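# Hang the long rail on two posts by its hooks

## Task

Place the long rail on the two posts, with the hook at each of its ends pushed fully down into the red-marked slot. When finished, the posts alone must support the rail's weight and only the posts and the robot may be in contact with it. The rail has to stay put on its own: even if a gripper is still steadying it, removing the robot must not let it roll or drop noticeably. A placement that holds only because the robot keeps it there is not counted as done.

## Robot and tools

Robot: two arms, left_arm and right_arm, each ending in a two-finger gripper. The fingers extend along the gripper's +z axis and close along its y axis. The reported end_effector_position is the point midway between the finger pads, roughly 1 cm short of the fingertips.

Frame: all poses use one shared scene frame. The origin sits on the table surface midway between the arms, +z is up, +x points out across the table, and left_arm is on the +y side. The names left and right do not correspond to sides of any camera image. Positions are in metres; orientations are quaternions written w first (qw, qx, qy, qz). Printed hand positions can be somewhat wrong, more so when the arm is stretched far, and motions commonly finish a centimetre or more from the command, usually below it.

Row layout: every command row is a single flat list of 16 numbers covering both arms: left_arm x, y, z, qw, qx, qy, qz, opening, then right_arm x, y, z, qw, qx, qy, qz, opening. Both halves must always be filled in, even for an arm that is not moving. The x, y, z and quaternion are an absolute target pose in the scene frame, not an offset. Opening runs from -1 (closed) to +1 (fully open, 0.094 m). To hold something, command an opening about 0.03 under the current grip_measured for a firm grip, or closer to it for a lighter one. Pads push up to roughly 50 to 62 N; very thin parts (under about 2 mm) get less force.

Tools:
- execute_actions(actions): actions is a list of up to 15 actions; each action is a list of up to 15 rows, one row per 1/30 s control step. If an action has fewer than 15 rows, its last row is repeated to fill 15 steps. An empty list just reports state and images. Each target must lie within 0.6 m of that gripper's current position along each of its own axes, or the action is rejected for both arms; a malformed action, or a first action failing that check, cancels the entire call. Each step, the controller limits the commanded pose to 70 mm and 16 degrees from the measured pose, so distant targets need several actions. To hold an orientation, repeat the same quaternion in every row rather than copying the drifting reported one.
- move(target, speed, blocking): target is one 16-number row as above (absolute poses). Both grippers travel in straight lines that finish together, lasting 0.5 to 10 s; anything longer is cut off at 10 s. speed is the path top speed in m/s, 0.002 to 0.5 (default 0.25); rotation is capped at twice that in rad/s. The opening is sent when the move begins. Paths ignore obstacles and the other arm, and grippers can lag, drift or overshoot the speed, especially near full reach. Faster motion and targets set deeper past a contact both mean harder impacts. blocking=false returns after 0.5 s while motion continues; then use wait(0) to check, or stop, before sending more rows or moves.
- wait(seconds): 0 to 10 s; arms keep their last command; returns early if a running move finishes.
- stop(): brakes a running move; the arm needs distance to stop, and the fingers keep going.
- zoom_image(camera, region): enlarged view of one camera's latest image; region is [x0, y0, x1, y1] in pixels, top-left origin, at most 504 by 504. Cameras: cam_high, cam_low, cam_left_wrist, cam_right_wrist, each 896x504.
- finished_scene(scene): ends the current scene (an integer) irreversibly, after the robot holds its last command, and reports success.

Reading results: the state line gives each gripper's pose as left_arm: ... | right_arm: .... grip_measured is the finger opening on the command scale (may be off by about 1 mm, consistently per gripper); the last Joint positions value is opening in metres. Hand target lines show where the controller is now steering each gripper. Step readings list positions at some control steps; a HELD tag marks a step where that arm's command was partly held back. A pose unreachable line means the clearance check altered or blocked that arm's command. A move adds a move: line with its ending (done, off_target, moving, held, fault) and active limits: limits=paced means the sent pose was clipped; limits=held means some steps were blocked, after which the arm may jump faster than the set speed. If only one arm is named, the other finished at rest near its target. Distances to target are also given. MOTOR HOT appears from 75 °C; at 90 °C the hot arm is halted for 10 s, and at 100 °C it goes limp and drops; these show as OVER-TEMPERATURE FAULT lines. Carrying loads heats motors, even while idle.

Joint ranges (rad), base to gripper: waist -2.618 to 3.054, shoulder 0.000 to 3.142, elbow 0.000 to 3.142, wrist pitch -1.571 to 1.571, wrist yaw -1.571 to 1.571, wrist roll -2.094 to 2.094. Elbows cannot fully straighten.

Cautions: an arm meant to stay still should be sent its exact last reported pose and intended opening on every call. Keep the arms from colliding or pushing on each other. Avoid dropping or slamming the rail, shoving hard, or knocking anything off the table, which fails the task. Brief external tugs on held parts or pushes on loose ones can happen. The robot keeps holding its last command while you compose replies.

Each tool is called after "Request:" as name([rows], argument=value, ...), one row to a line, values as JSON.

## Session

Request:
execute_actions(actions=[])

Scene clock: 0.00 s.
left_arm: end_effector_position=(+0.2062, -0.1038, +0.1123) grip_measured=+1.000 end_effector_quat_wxyz=(-0.014, +0.420, +0.900, -0.118) | right_arm: end_effector_position=(+0.5258, -0.4588, +0.2364) grip_measured=+1.000 end_effector_quat_wxyz=(+0.578, +0.718, +0.127, +0.367)
Joint positions: left_arm=[-0.782  2.286  2.195 -1.383  0.217 -0.106  0.094] | right_arm=[0.195 2.048 1.405 0.546 0.877 2.037 0.094]
Joint velocities: left_arm=[-0.012 -0.022 -0.007 -0.037 -0.007 -0.007  0.   ] | right_arm=[ 0.002 -0.007  0.002 -0.037 -0.007  0.007  0.   ]
Motor temperatures (°C, as the motors report them): left_arm=[26 25 24 24 24 24] | right_arm=[26 26 26 25 24 25]
Hand target (left_arm): +0.208, -0.107, +0.123; -0.000, +0.422, +0.898, -0.126
Hand target (right_arm): +0.525, -0.459, +0.241; +0.580, +0.717, +0.128, +0.365

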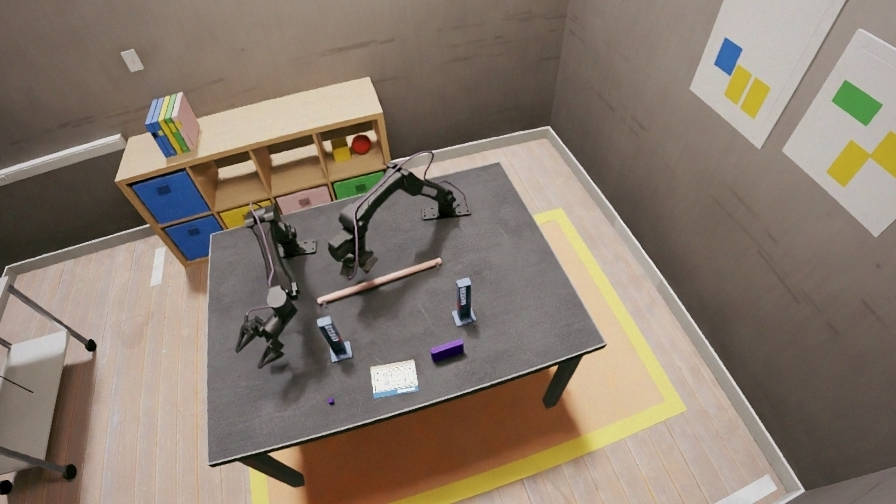

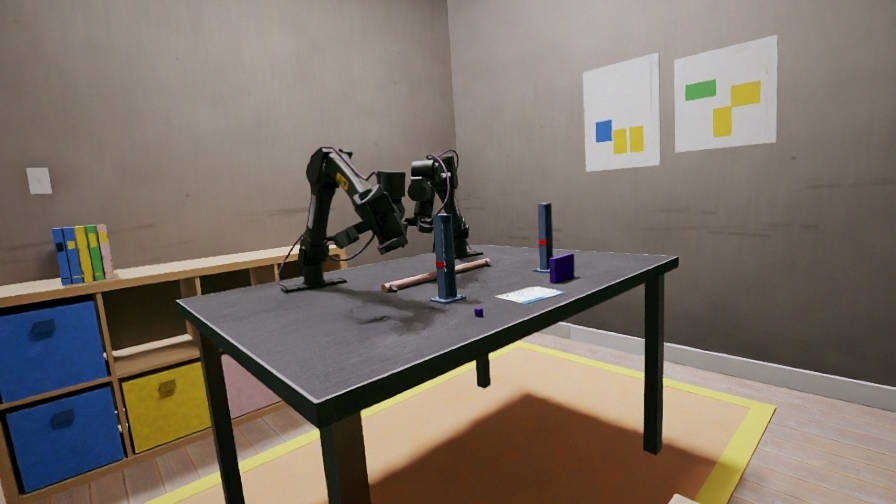

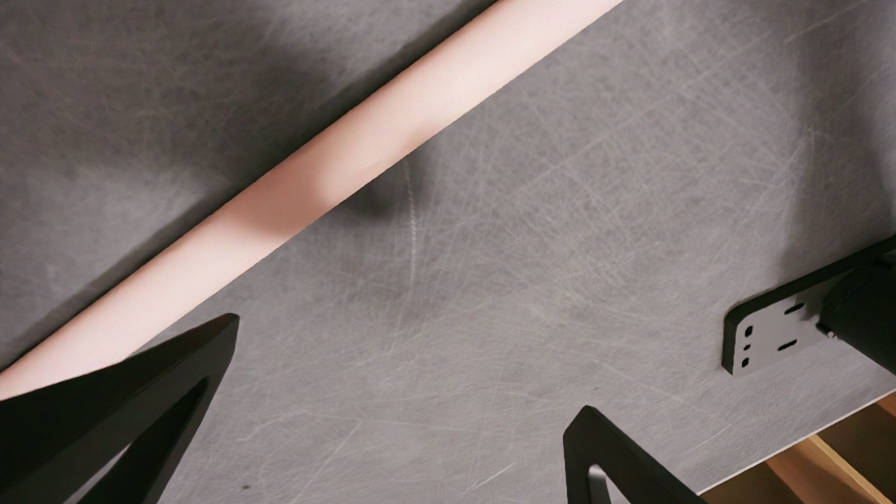

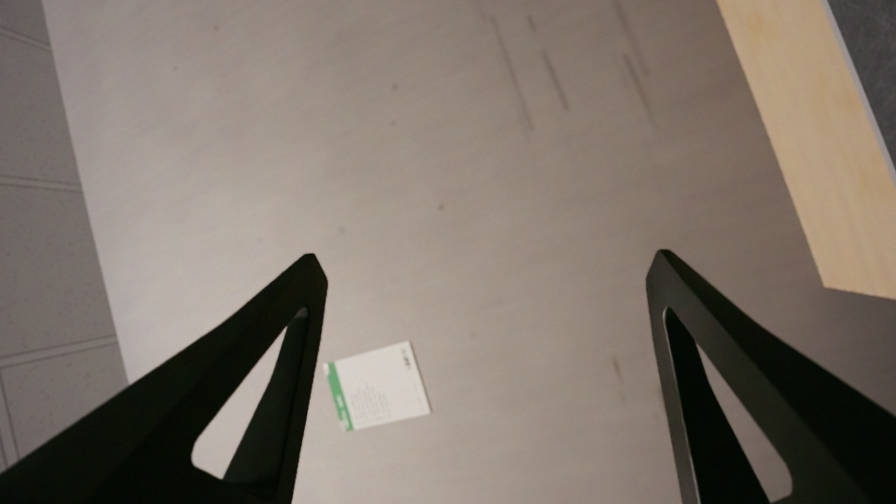

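Request:
zoom_image(camera="cam_high", region=[290, 230, 510, 410])

Request:
zoom_image(camera="cam_low", region=[360, 190, 600, 325])

Region (290, 230, 510, 410) of cam_high's 896x504 image, scaled by 2.291, with more detail than that image has; it fills the top 412 rows of this view, and the rest is white.

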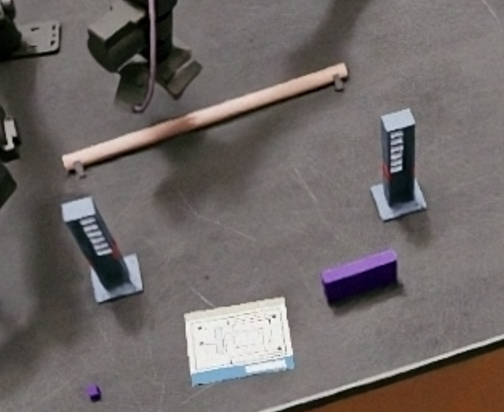

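Region (360, 190, 600, 325) of cam_low's 896x504 image, scaled by 2.100, with more detail than that image has; it fills the top 284 rows of this view, and the rest is white.

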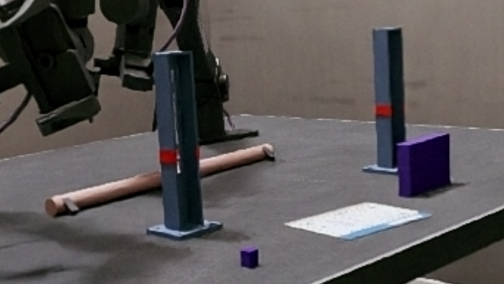

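Request:
move(target=[0.3,0.15,0.25,0,0.707,-0.707,0,1,0.32,-0.22,0.25,0,0.707,0.707,0,1])

Scene clock: 5.93 s.
left_arm: end_effector_position=(+0.3036, +0.1420, +0.2387) grip_measured=+1.000 end_effector_quat_wxyz=(-0.033, +0.694, -0.711, +0.107) | right_arm: end_effector_position=(+0.3294, -0.2195, +0.2409) grip_measured=+1.000 end_effector_quat_wxyz=(+0.045, +0.711, +0.692, +0.117)
Joint positions: left_arm=[-0.26   1.812  2.005 -1.539  0.012 -1.994  0.094] | right_arm=[ 0.478  1.885  2.105 -1.54  -0.017  1.933  0.094]
Joint velocities: left_arm=[-0.012 -0.002  0.002  0.007  0.095 -0.007  0.   ] | right_arm=[-0.002 -0.002 -0.007 -0.051 -0.007 -0.037  0.   ]
Motor temperatures (°C, as the motors report them): left_arm=[26 28 24 25 24 24] | right_arm=[26 28 27 26 24 25]
Hand target (left_arm): +0.300, +0.151, +0.248; -0.044, +0.701, -0.703, +0.110
Hand target (right_arm): +0.320, -0.220, +0.244; +0.044, +0.706, +0.698, +0.112
Off the commanded pose (left_arm): 0.014 m, 13 deg.
Off the commanded pose (right_arm): 0.013 m, 14 deg.
joint sent to its limit (left arm) — the command would take joint 4 (wrist pitch) past its lower limit, so that joint was sent only as far as its limit.
joint sent to its limit (right arm) — the command would take joint 4 (wrist pitch) past its lower limit, so that joint was sent only as far as its limit.
move: off_target (left_arm, right_arm)

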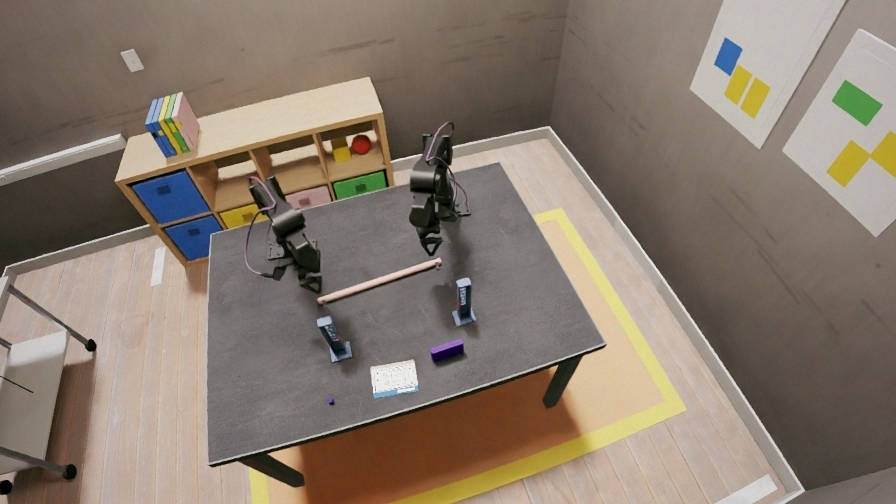

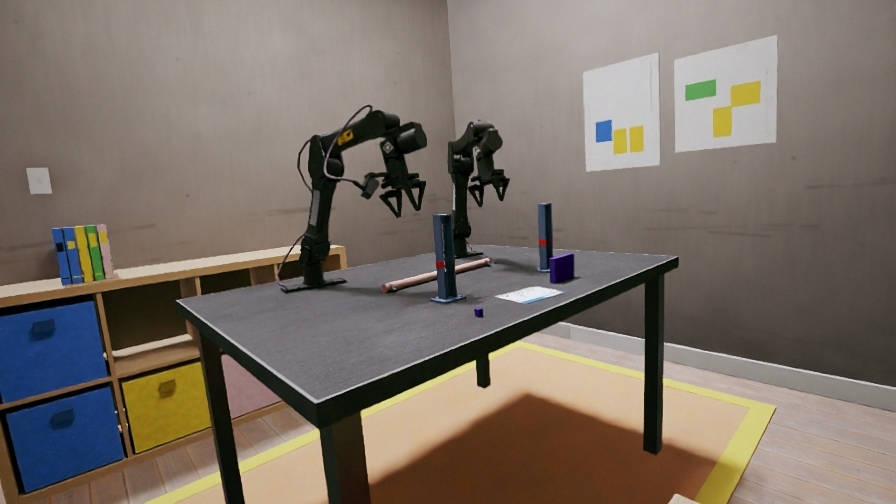

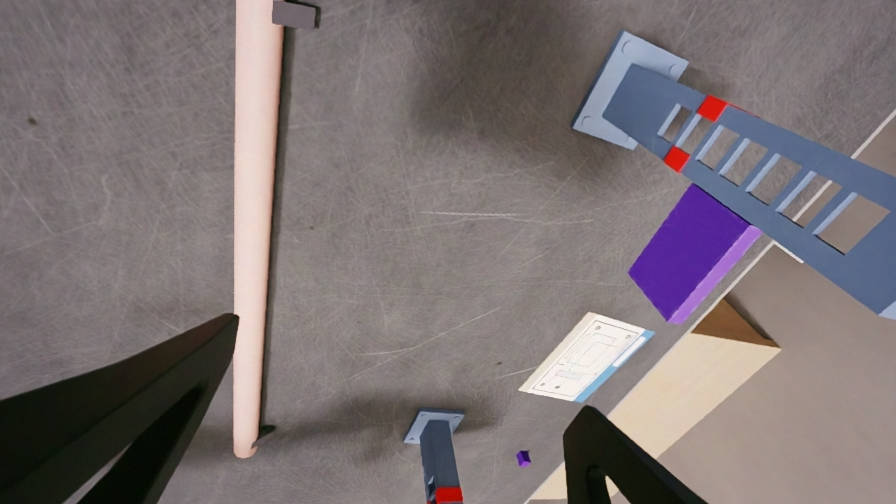

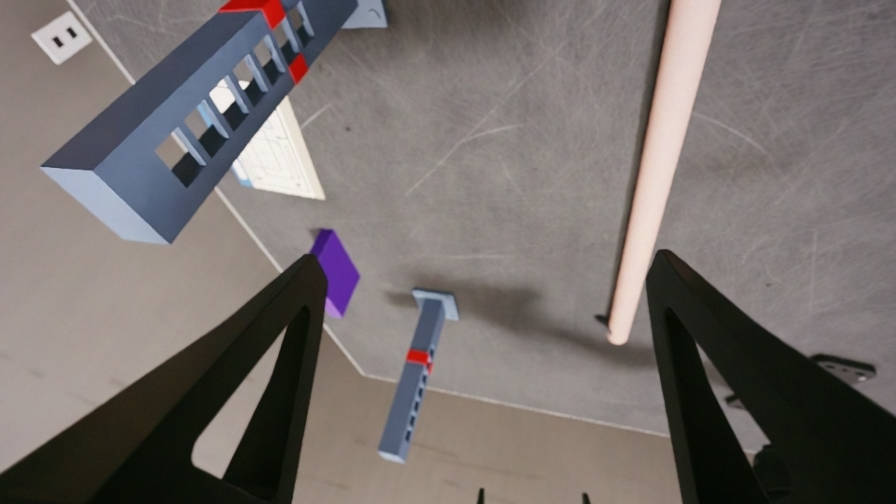

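Request:
move(target=[0.25,0.17,0.09,0,0.707,-0.707,0,1,0.28,-0.2,0.09,0,0.707,0.707,0,1])

Request:
zoom_image(camera="cam_low", region=[370, 250, 500, 310])

Scene clock: 7.53 s.
left_arm: end_effector_position=(+0.2496, +0.1678, +0.0836) grip_measured=+1.000 end_effector_quat_wxyz=(+0.010, +0.704, -0.710, -0.009) | right_arm: end_effector_position=(+0.2850, -0.1975, +0.0902) grip_measured=+1.000 end_effector_quat_wxyz=(-0.007, +0.707, +0.707, +0.006)
Joint positions: left_arm=[-0.26   1.744  1.318 -1.168  0.012 -2.009  0.094] | right_arm=[ 0.577  1.898  1.539 -1.206 -0.018  2.003  0.094]
Joint velocities: left_arm=[-0.002 -0.017  0.002 -0.037 -0.051  0.022  0.   ] | right_arm=[-0.037 -0.012  0.007  0.081 -0.051 -0.11   0.   ]
Motor temperatures (°C, as the motors report them): left_arm=[26 28 24 25 24 24] | right_arm=[26 29 27 26 24 25]
Hand target (left_arm): +0.251, +0.169, +0.089; +0.002, +0.708, -0.706, +0.001
Hand target (right_arm): +0.283, -0.198, +0.088; -0.002, +0.708, +0.707, +0.000
Off the commanded pose (left_arm): 0.007 m, 2 deg.
Off the commanded pose (right_arm): 0.006 m, 1 deg.
move: done

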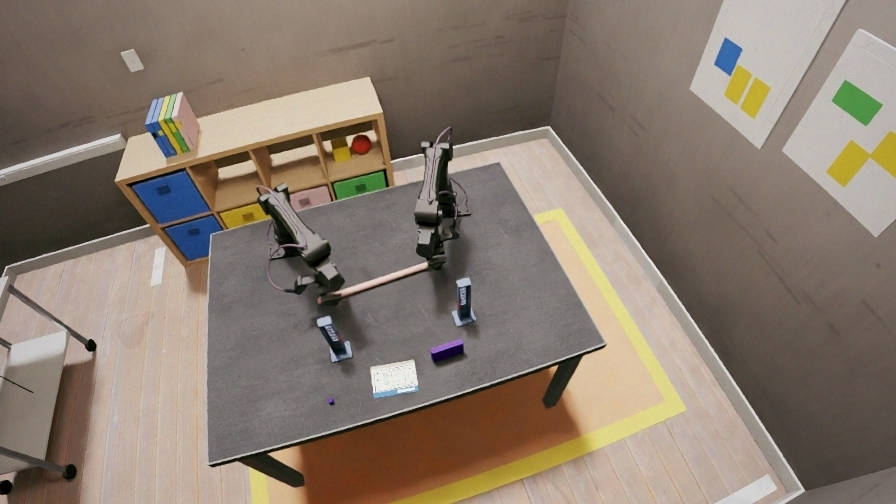

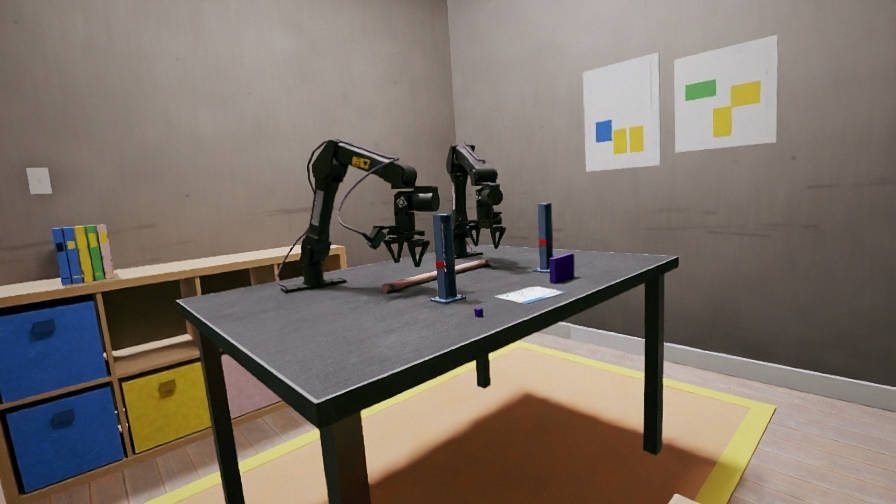

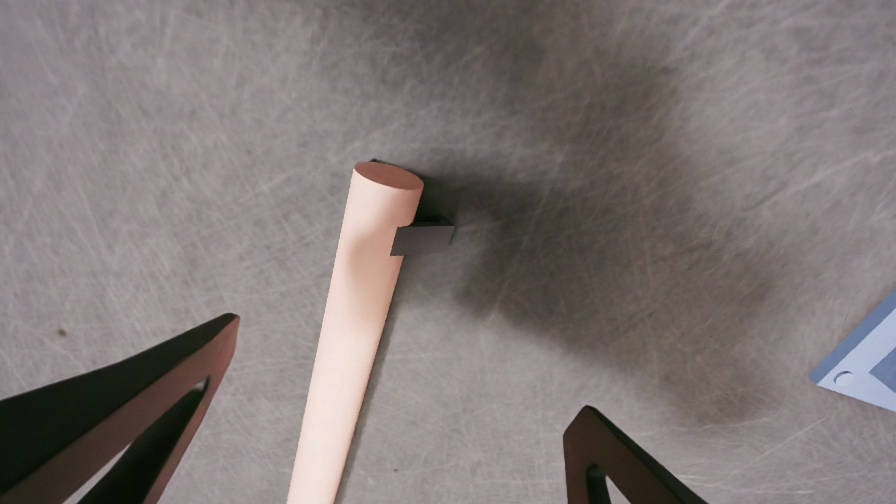

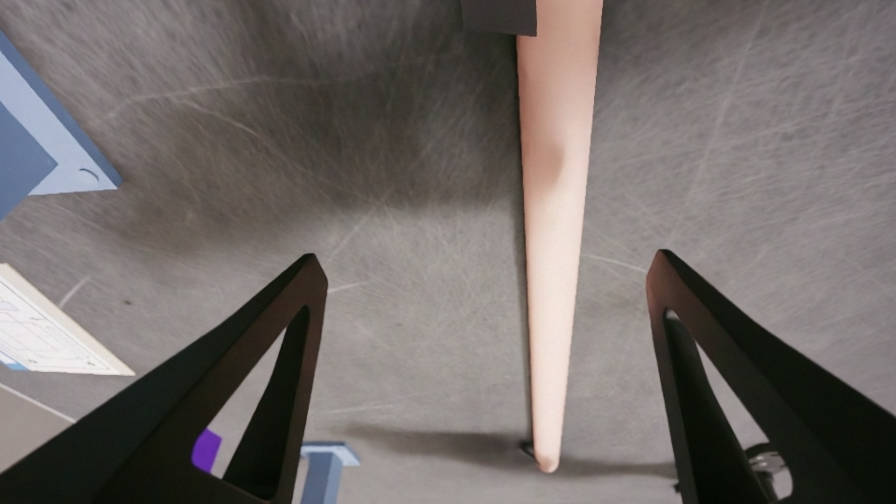

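Region (370, 250, 500, 310) of cam_low's 896x504 image, scaled by 3.877, with more detail than that image has; it fills the top 233 rows of this view, and the rest is white.

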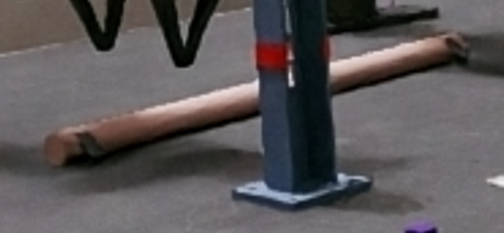

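Request:
move(target=[0.228,0.14,0.022,0,0.707,-0.707,0,1,0.252,-0.21,0.018,0,0.707,0.707,0,1], speed=0.1)

Scene clock: 9.27 s.
left_arm: end_effector_position=(+0.2318, +0.1419, +0.0252) grip_measured=+1.000 end_effector_quat_wxyz=(+0.010, +0.692, -0.722, +0.006) | right_arm: end_effector_position=(+0.2601, -0.2068, +0.0200) grip_measured=+1.000 end_effector_quat_wxyz=(-0.005, +0.707, +0.707, +0.008)
Joint positions: left_arm=[-0.356  1.773  1.109 -0.901  0.022 -2.069  0.094] | right_arm=[ 0.585  1.866  1.206 -0.899 -0.015  2.011  0.094]
Joint velocities: left_arm=[-0.007 -0.012 -0.012  0.007 -0.007  0.007  0.   ] | right_arm=[-0.017  0.002 -0.017  0.007  0.022  0.007  0.   ]
Motor temperatures (°C, as the motors report them): left_arm=[26 28 24 25 24 24] | right_arm=[26 29 27 25 24 25]
Hand target (left_arm): +0.228, +0.140, +0.022; +0.013, +0.692, -0.722, +0.002
Hand target (right_arm): +0.254, -0.209, +0.017; -0.000, +0.707, +0.707, -0.000
Off the commanded pose (left_arm): 0.005 m, 3 deg.
Off the commanded pose (right_arm): 0.009 m, 1 deg.
joint sent to its limit (left arm) — the command would take joint 6 (wrist roll) past its lower limit, so that joint was sent only as far as its limit.
move: off_target (left_arm)

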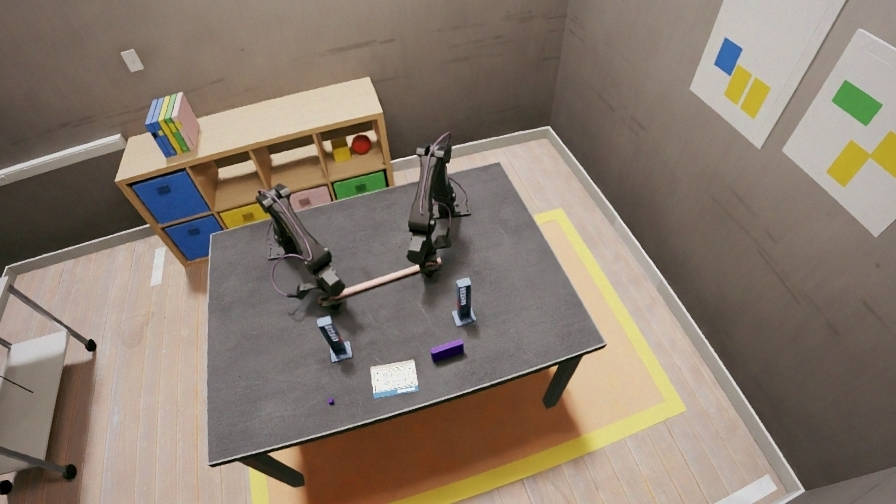

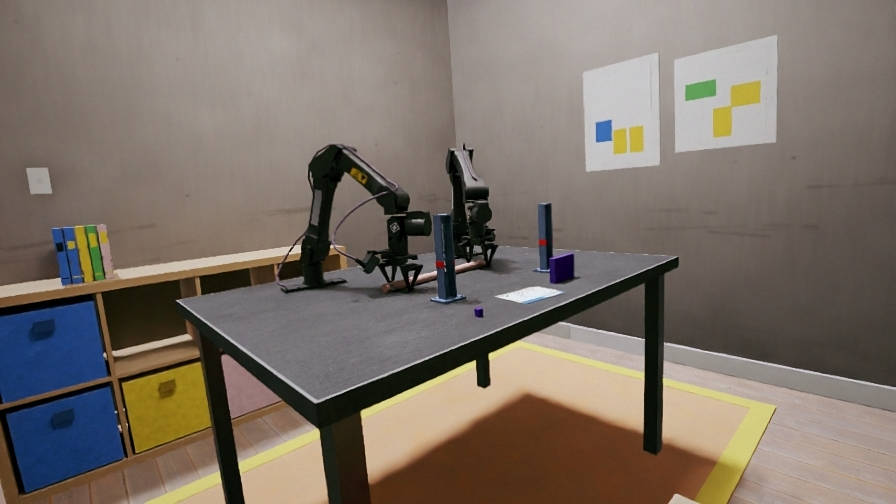

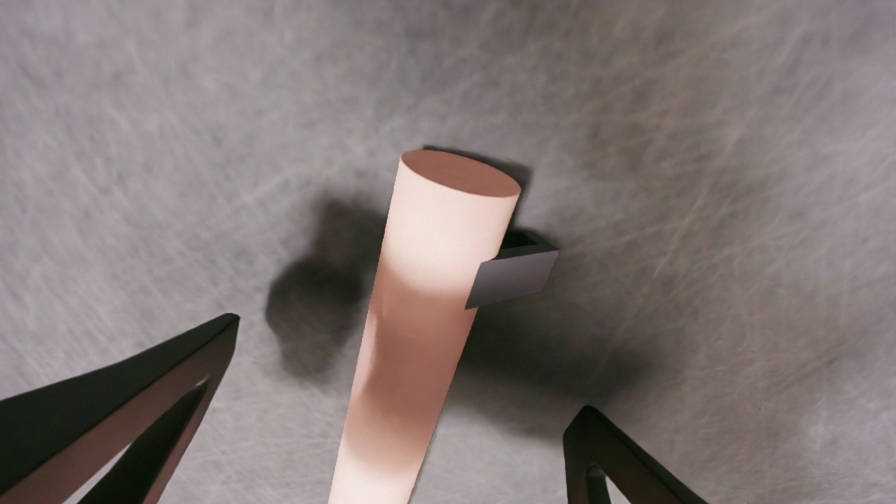

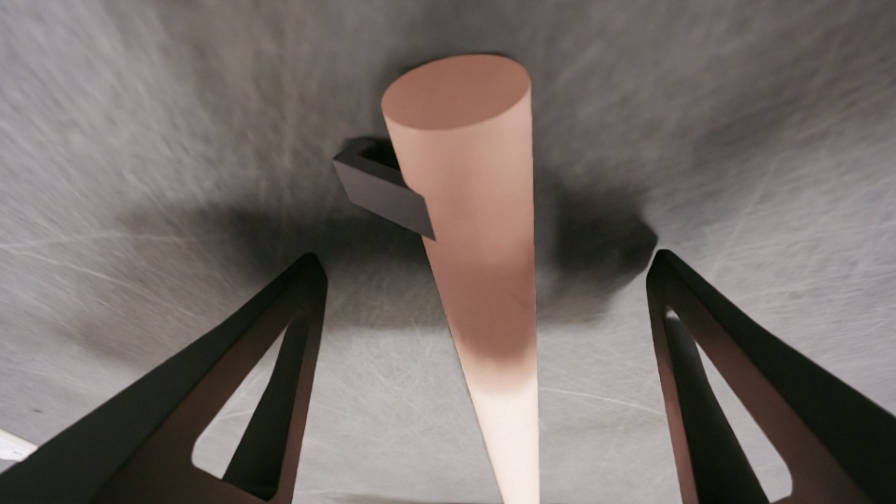

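Request:
move(target=[0.228,0.14,0.012,0,0.69,-0.725,0,1,0.246,-0.185,0.014,0,0.707,0.707,0,1], speed=0.06)

Request:
move(target=[0.228,0.14,0.012,0,0.69,-0.725,0,-0.6,0.246,-0.185,0.014,0,0.707,0.707,0,-0.6])

Scene clock: 10.27 s.
left_arm: end_effector_position=(+0.2302, +0.1384, +0.0163) grip_measured=+1.000 end_effector_quat_wxyz=(+0.009, +0.687, -0.727, +0.008) | right_arm: end_effector_position=(+0.2496, -0.1821, +0.0200) grip_measured=+1.000 end_effector_quat_wxyz=(-0.005, +0.706, +0.708, +0.012)
Joint positions: left_arm=[-0.369  1.785  1.086 -0.861  0.022 -2.069  0.094] | right_arm=[ 0.665  1.866  1.206 -0.889 -0.016  2.087  0.094]
Joint velocities: left_arm=[-0.012 -0.012 -0.007  0.066 -0.022  0.007  0.   ] | right_arm=[ 0.002 -0.012 -0.002 -0.022  0.007  0.007  0.   ]
Motor temperatures (°C, as the motors report them): left_arm=[26 28 24 25 24 24] | right_arm=[26 29 27 25 24 25]
Hand target (left_arm): +0.228, +0.140, +0.012; +0.002, +0.687, -0.727, +0.001
Hand target (right_arm): +0.245, -0.184, +0.014; -0.002, +0.707, +0.707, +0.000
Off the commanded pose (left_arm): 0.005 m, 1 deg.
Off the commanded pose (right_arm): 0.008 m, 2 deg.
joint sent to its limit (left arm) — the command would take joint 6 (wrist roll) past its lower limit, so that joint was sent only as far as its limit.
move: done

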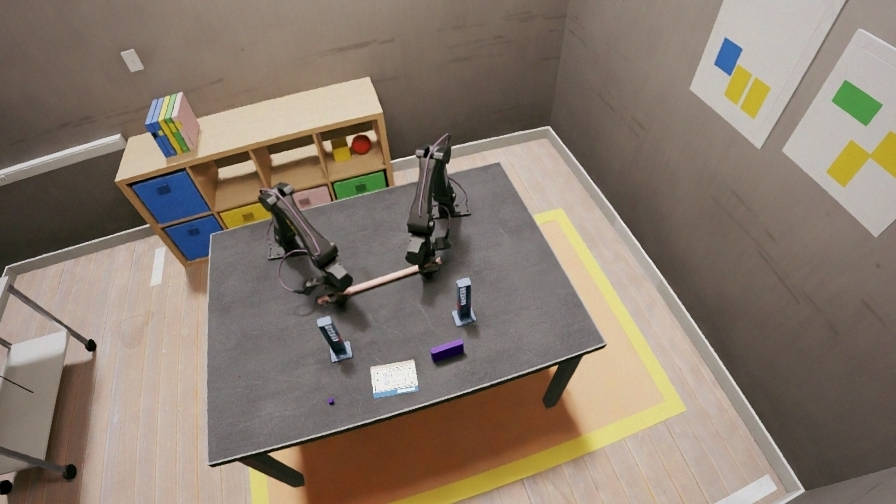

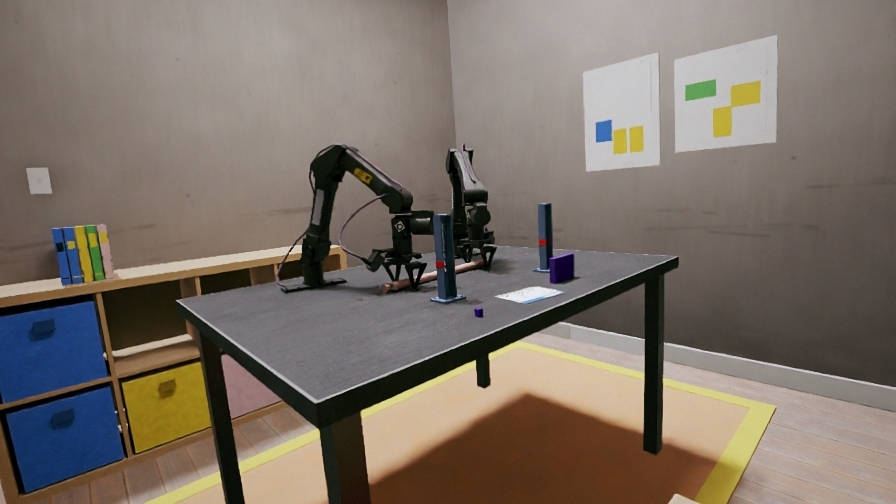

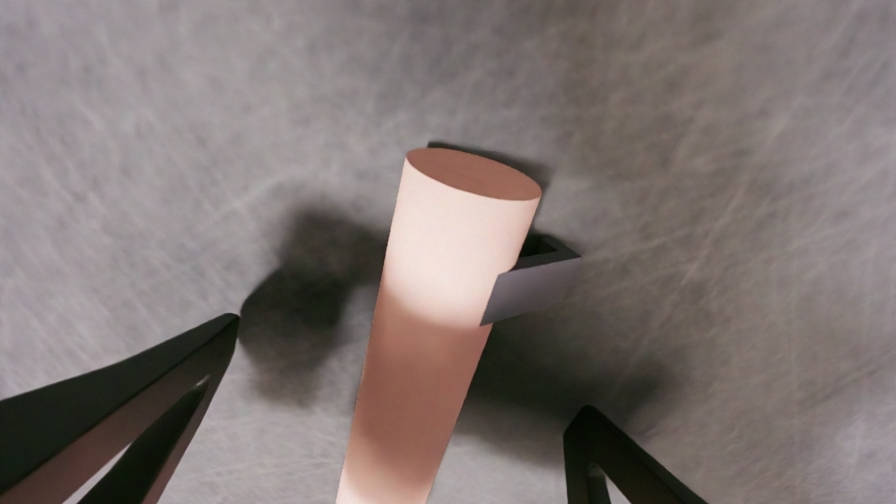

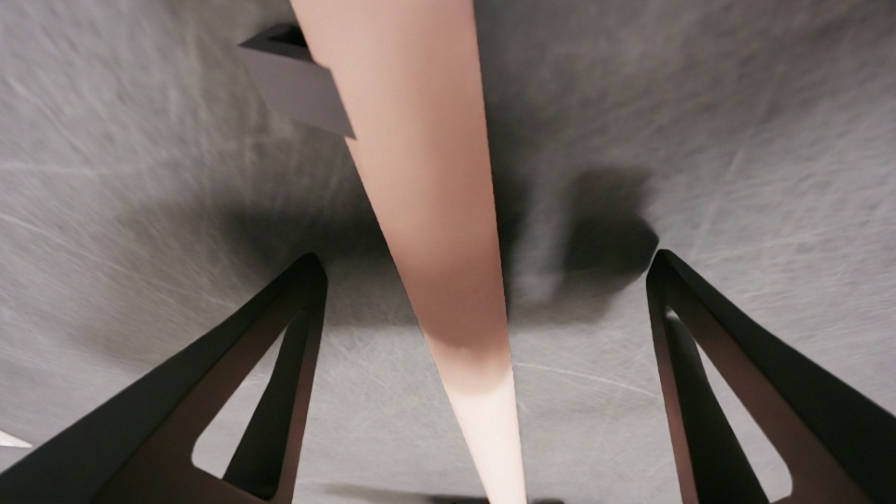

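Scene clock: 10.97 s.
left_arm: end_effector_position=(+0.2318, +0.1385, +0.0162) grip_measured=-0.496 end_effector_quat_wxyz=(+0.007, +0.691, -0.723, +0.010) | right_arm: end_effector_position=(+0.2490, -0.1817, +0.0200) grip_measured=-0.483 end_effector_quat_wxyz=(-0.005, +0.704, +0.710, +0.012)
Joint positions: left_arm=[-0.369  1.785  1.085 -0.855  0.018 -2.079  0.024] | right_arm=[ 0.666  1.866  1.206 -0.891 -0.017  2.083  0.024]
Joint velocities: left_arm=[-0.002 -0.007 -0.007  0.066  0.022 -0.007 -0.001] | right_arm=[ 0.007 -0.002  0.012  0.022 -0.037 -0.022 -0.   ]
Motor temperatures (°C, as the motors report them): left_arm=[26 28 24 25 24 24] | right_arm=[26 29 27 25 24 25]
Hand target (left_arm): +0.228, +0.140, +0.012; +0.002, +0.687, -0.727, +0.000
Hand target (right_arm): +0.246, -0.185, +0.014; -0.000, +0.707, +0.707, +0.000
Off the commanded pose (left_arm): 0.006 m, 1 deg.
Off the commanded pose (right_arm): 0.007 m, 2 deg.
joint sent to its limit (left arm) — the command would take joint 6 (wrist roll) past its lower limit, so that joint was sent only as far as its limit.
move: done

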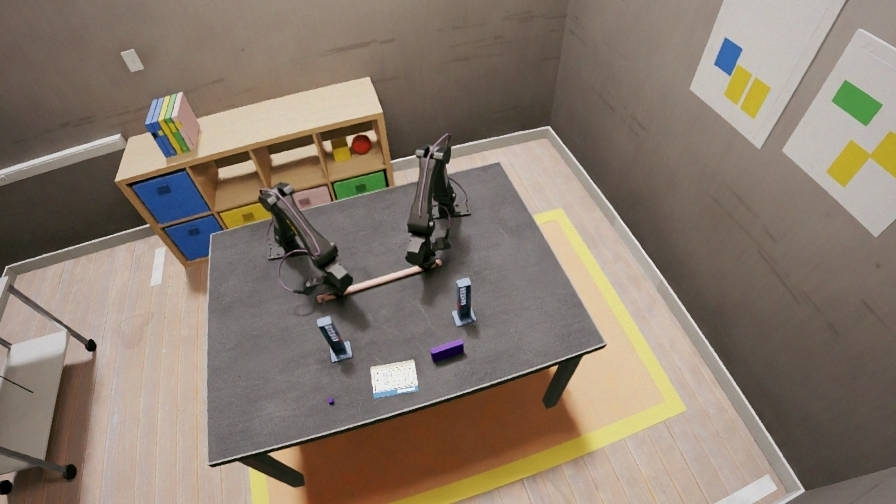

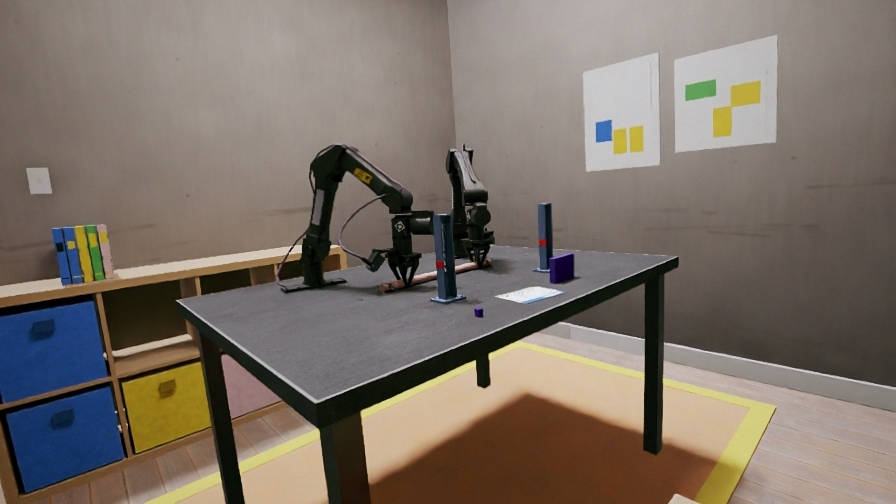

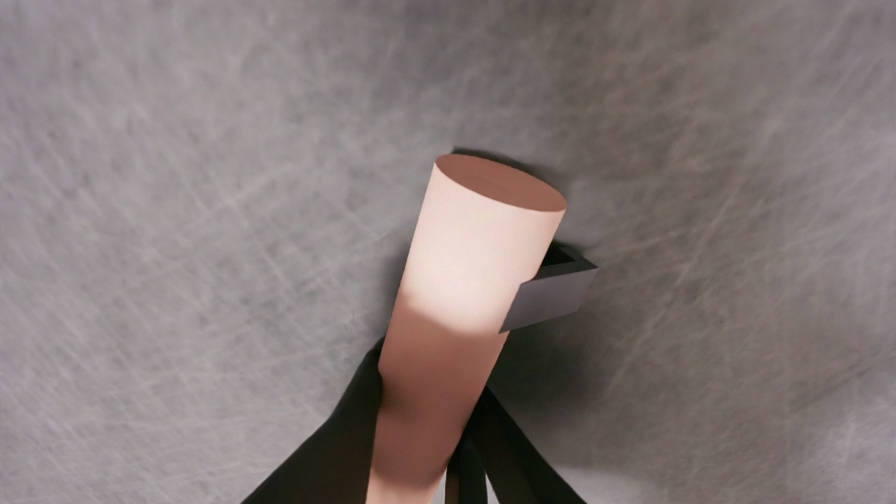

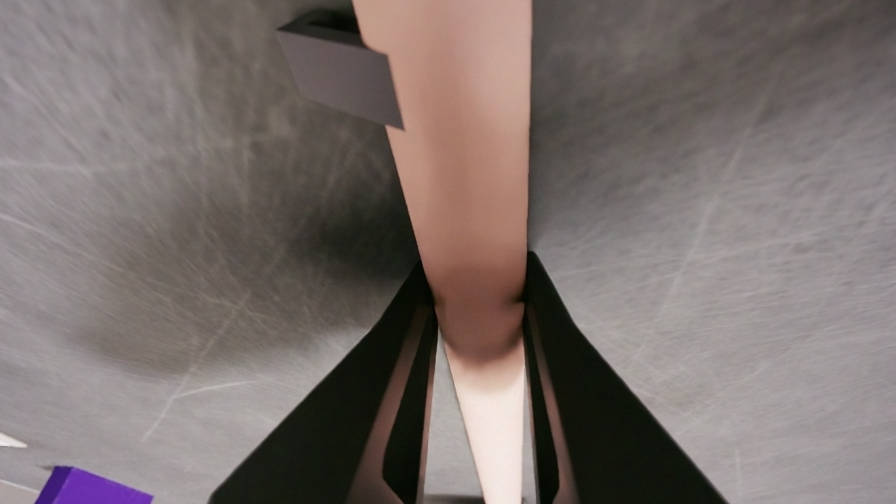

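Request:
move(target=[0.31,0.138,0.09,-0.271,0.653,-0.653,0.271,-0.55,0.31,-0.183,0.09,0.271,0.653,0.653,0.271,-0.54], speed=0.08)

Request:
zoom_image(camera="cam_low", region=[370, 220, 570, 310])

Request:
zoom_image(camera="cam_high", region=[290, 240, 490, 370])

Scene clock: 16.53 s.
left_arm: end_effector_position=(+0.2985, +0.1389, +0.0701) grip_measured=-0.497 end_effector_quat_wxyz=(-0.247, +0.650, -0.679, +0.236) | right_arm: end_effector_position=(+0.3056, -0.1816, +0.0811) grip_measured=-0.484 end_effector_quat_wxyz=(+0.244, +0.666, +0.655, +0.261)
Joint positions: left_arm=[-0.473  1.511  0.789 -0.264 -0.404 -2.064  0.024] | right_arm=[ 0.779  1.536  0.837 -0.237  0.391  2.091  0.024]
Joint velocities: left_arm=[-0.017  0.022  0.002 -0.037 -0.051  0.051  0.   ] | right_arm=[-0.007  0.012 -0.017  0.051  0.007 -0.007  0.001]
Motor temperatures (°C, as the motors report them): left_arm=[26 29 25 25 24 24] | right_arm=[26 30 27 26 24 25]
Hand target (left_arm): +0.309, +0.139, +0.091; -0.273, +0.650, -0.657, +0.266
Hand target (right_arm): +0.308, -0.183, +0.094; +0.267, +0.654, +0.654, +0.272
Off the commanded pose (left_arm): 0.023 m, 6 deg.
Off the commanded pose (right_arm): 0.010 m, 4 deg.
move: off_target (left_arm, right_arm)

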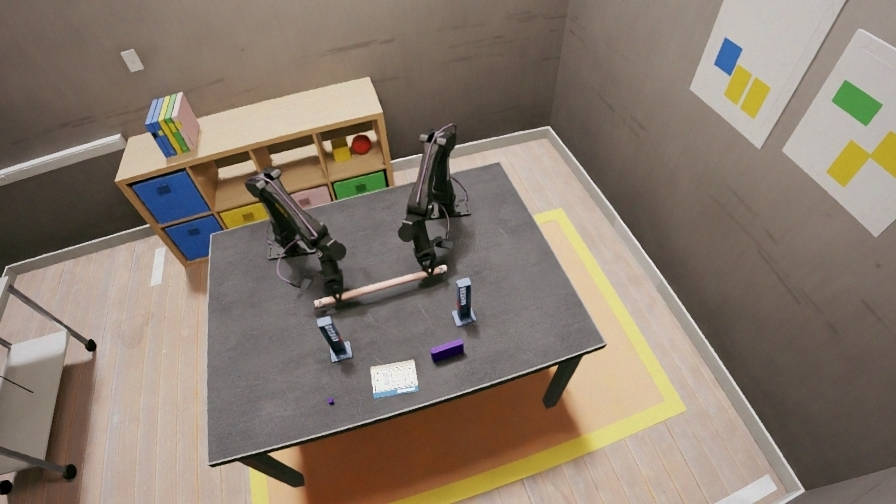

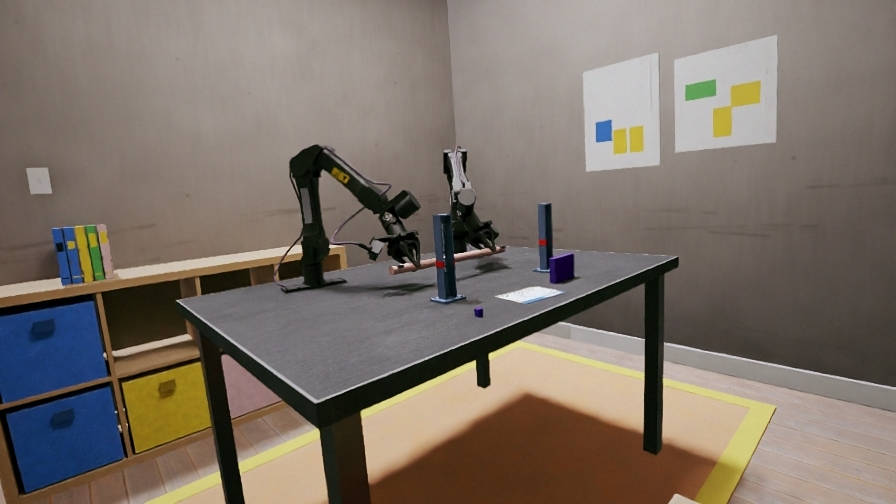

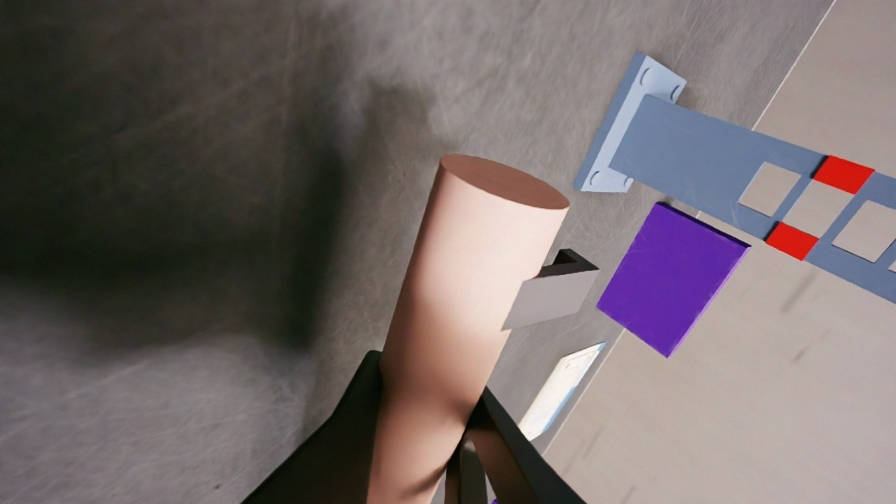

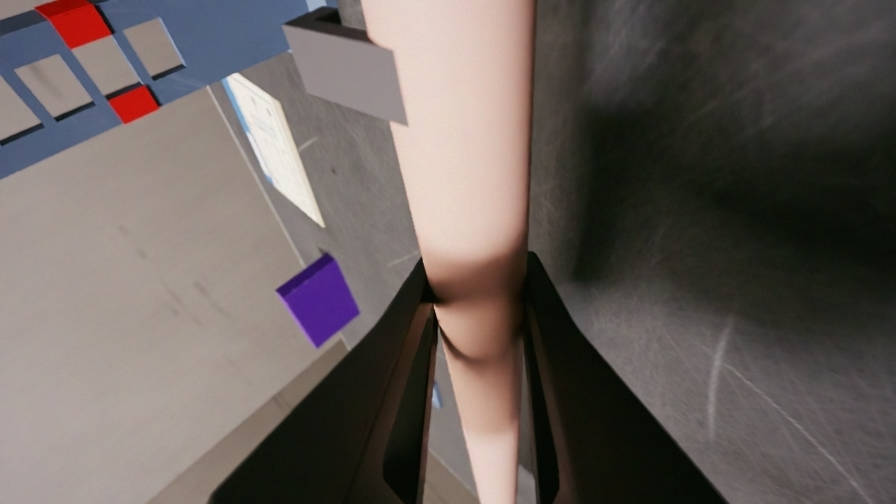

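Region (370, 220, 570, 310) of cam_low's 896x504 image, scaled by 2.520, with more detail than that image has; it fills the top 227 rows of this view, and the rest is white.

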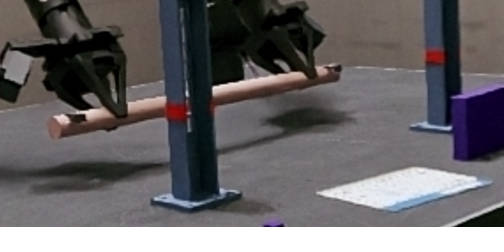

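Region (290, 240, 490, 370) of cam_high's 896x504 image, scaled by 2.520, with more detail than that image has; it fills the top 328 rows of this view, and the rest is white.

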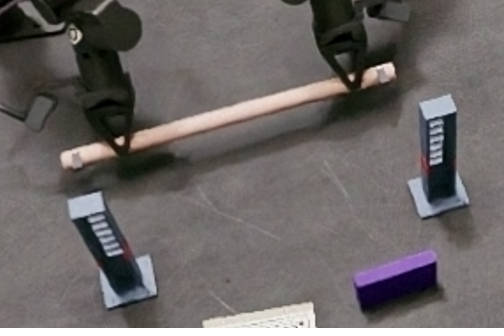

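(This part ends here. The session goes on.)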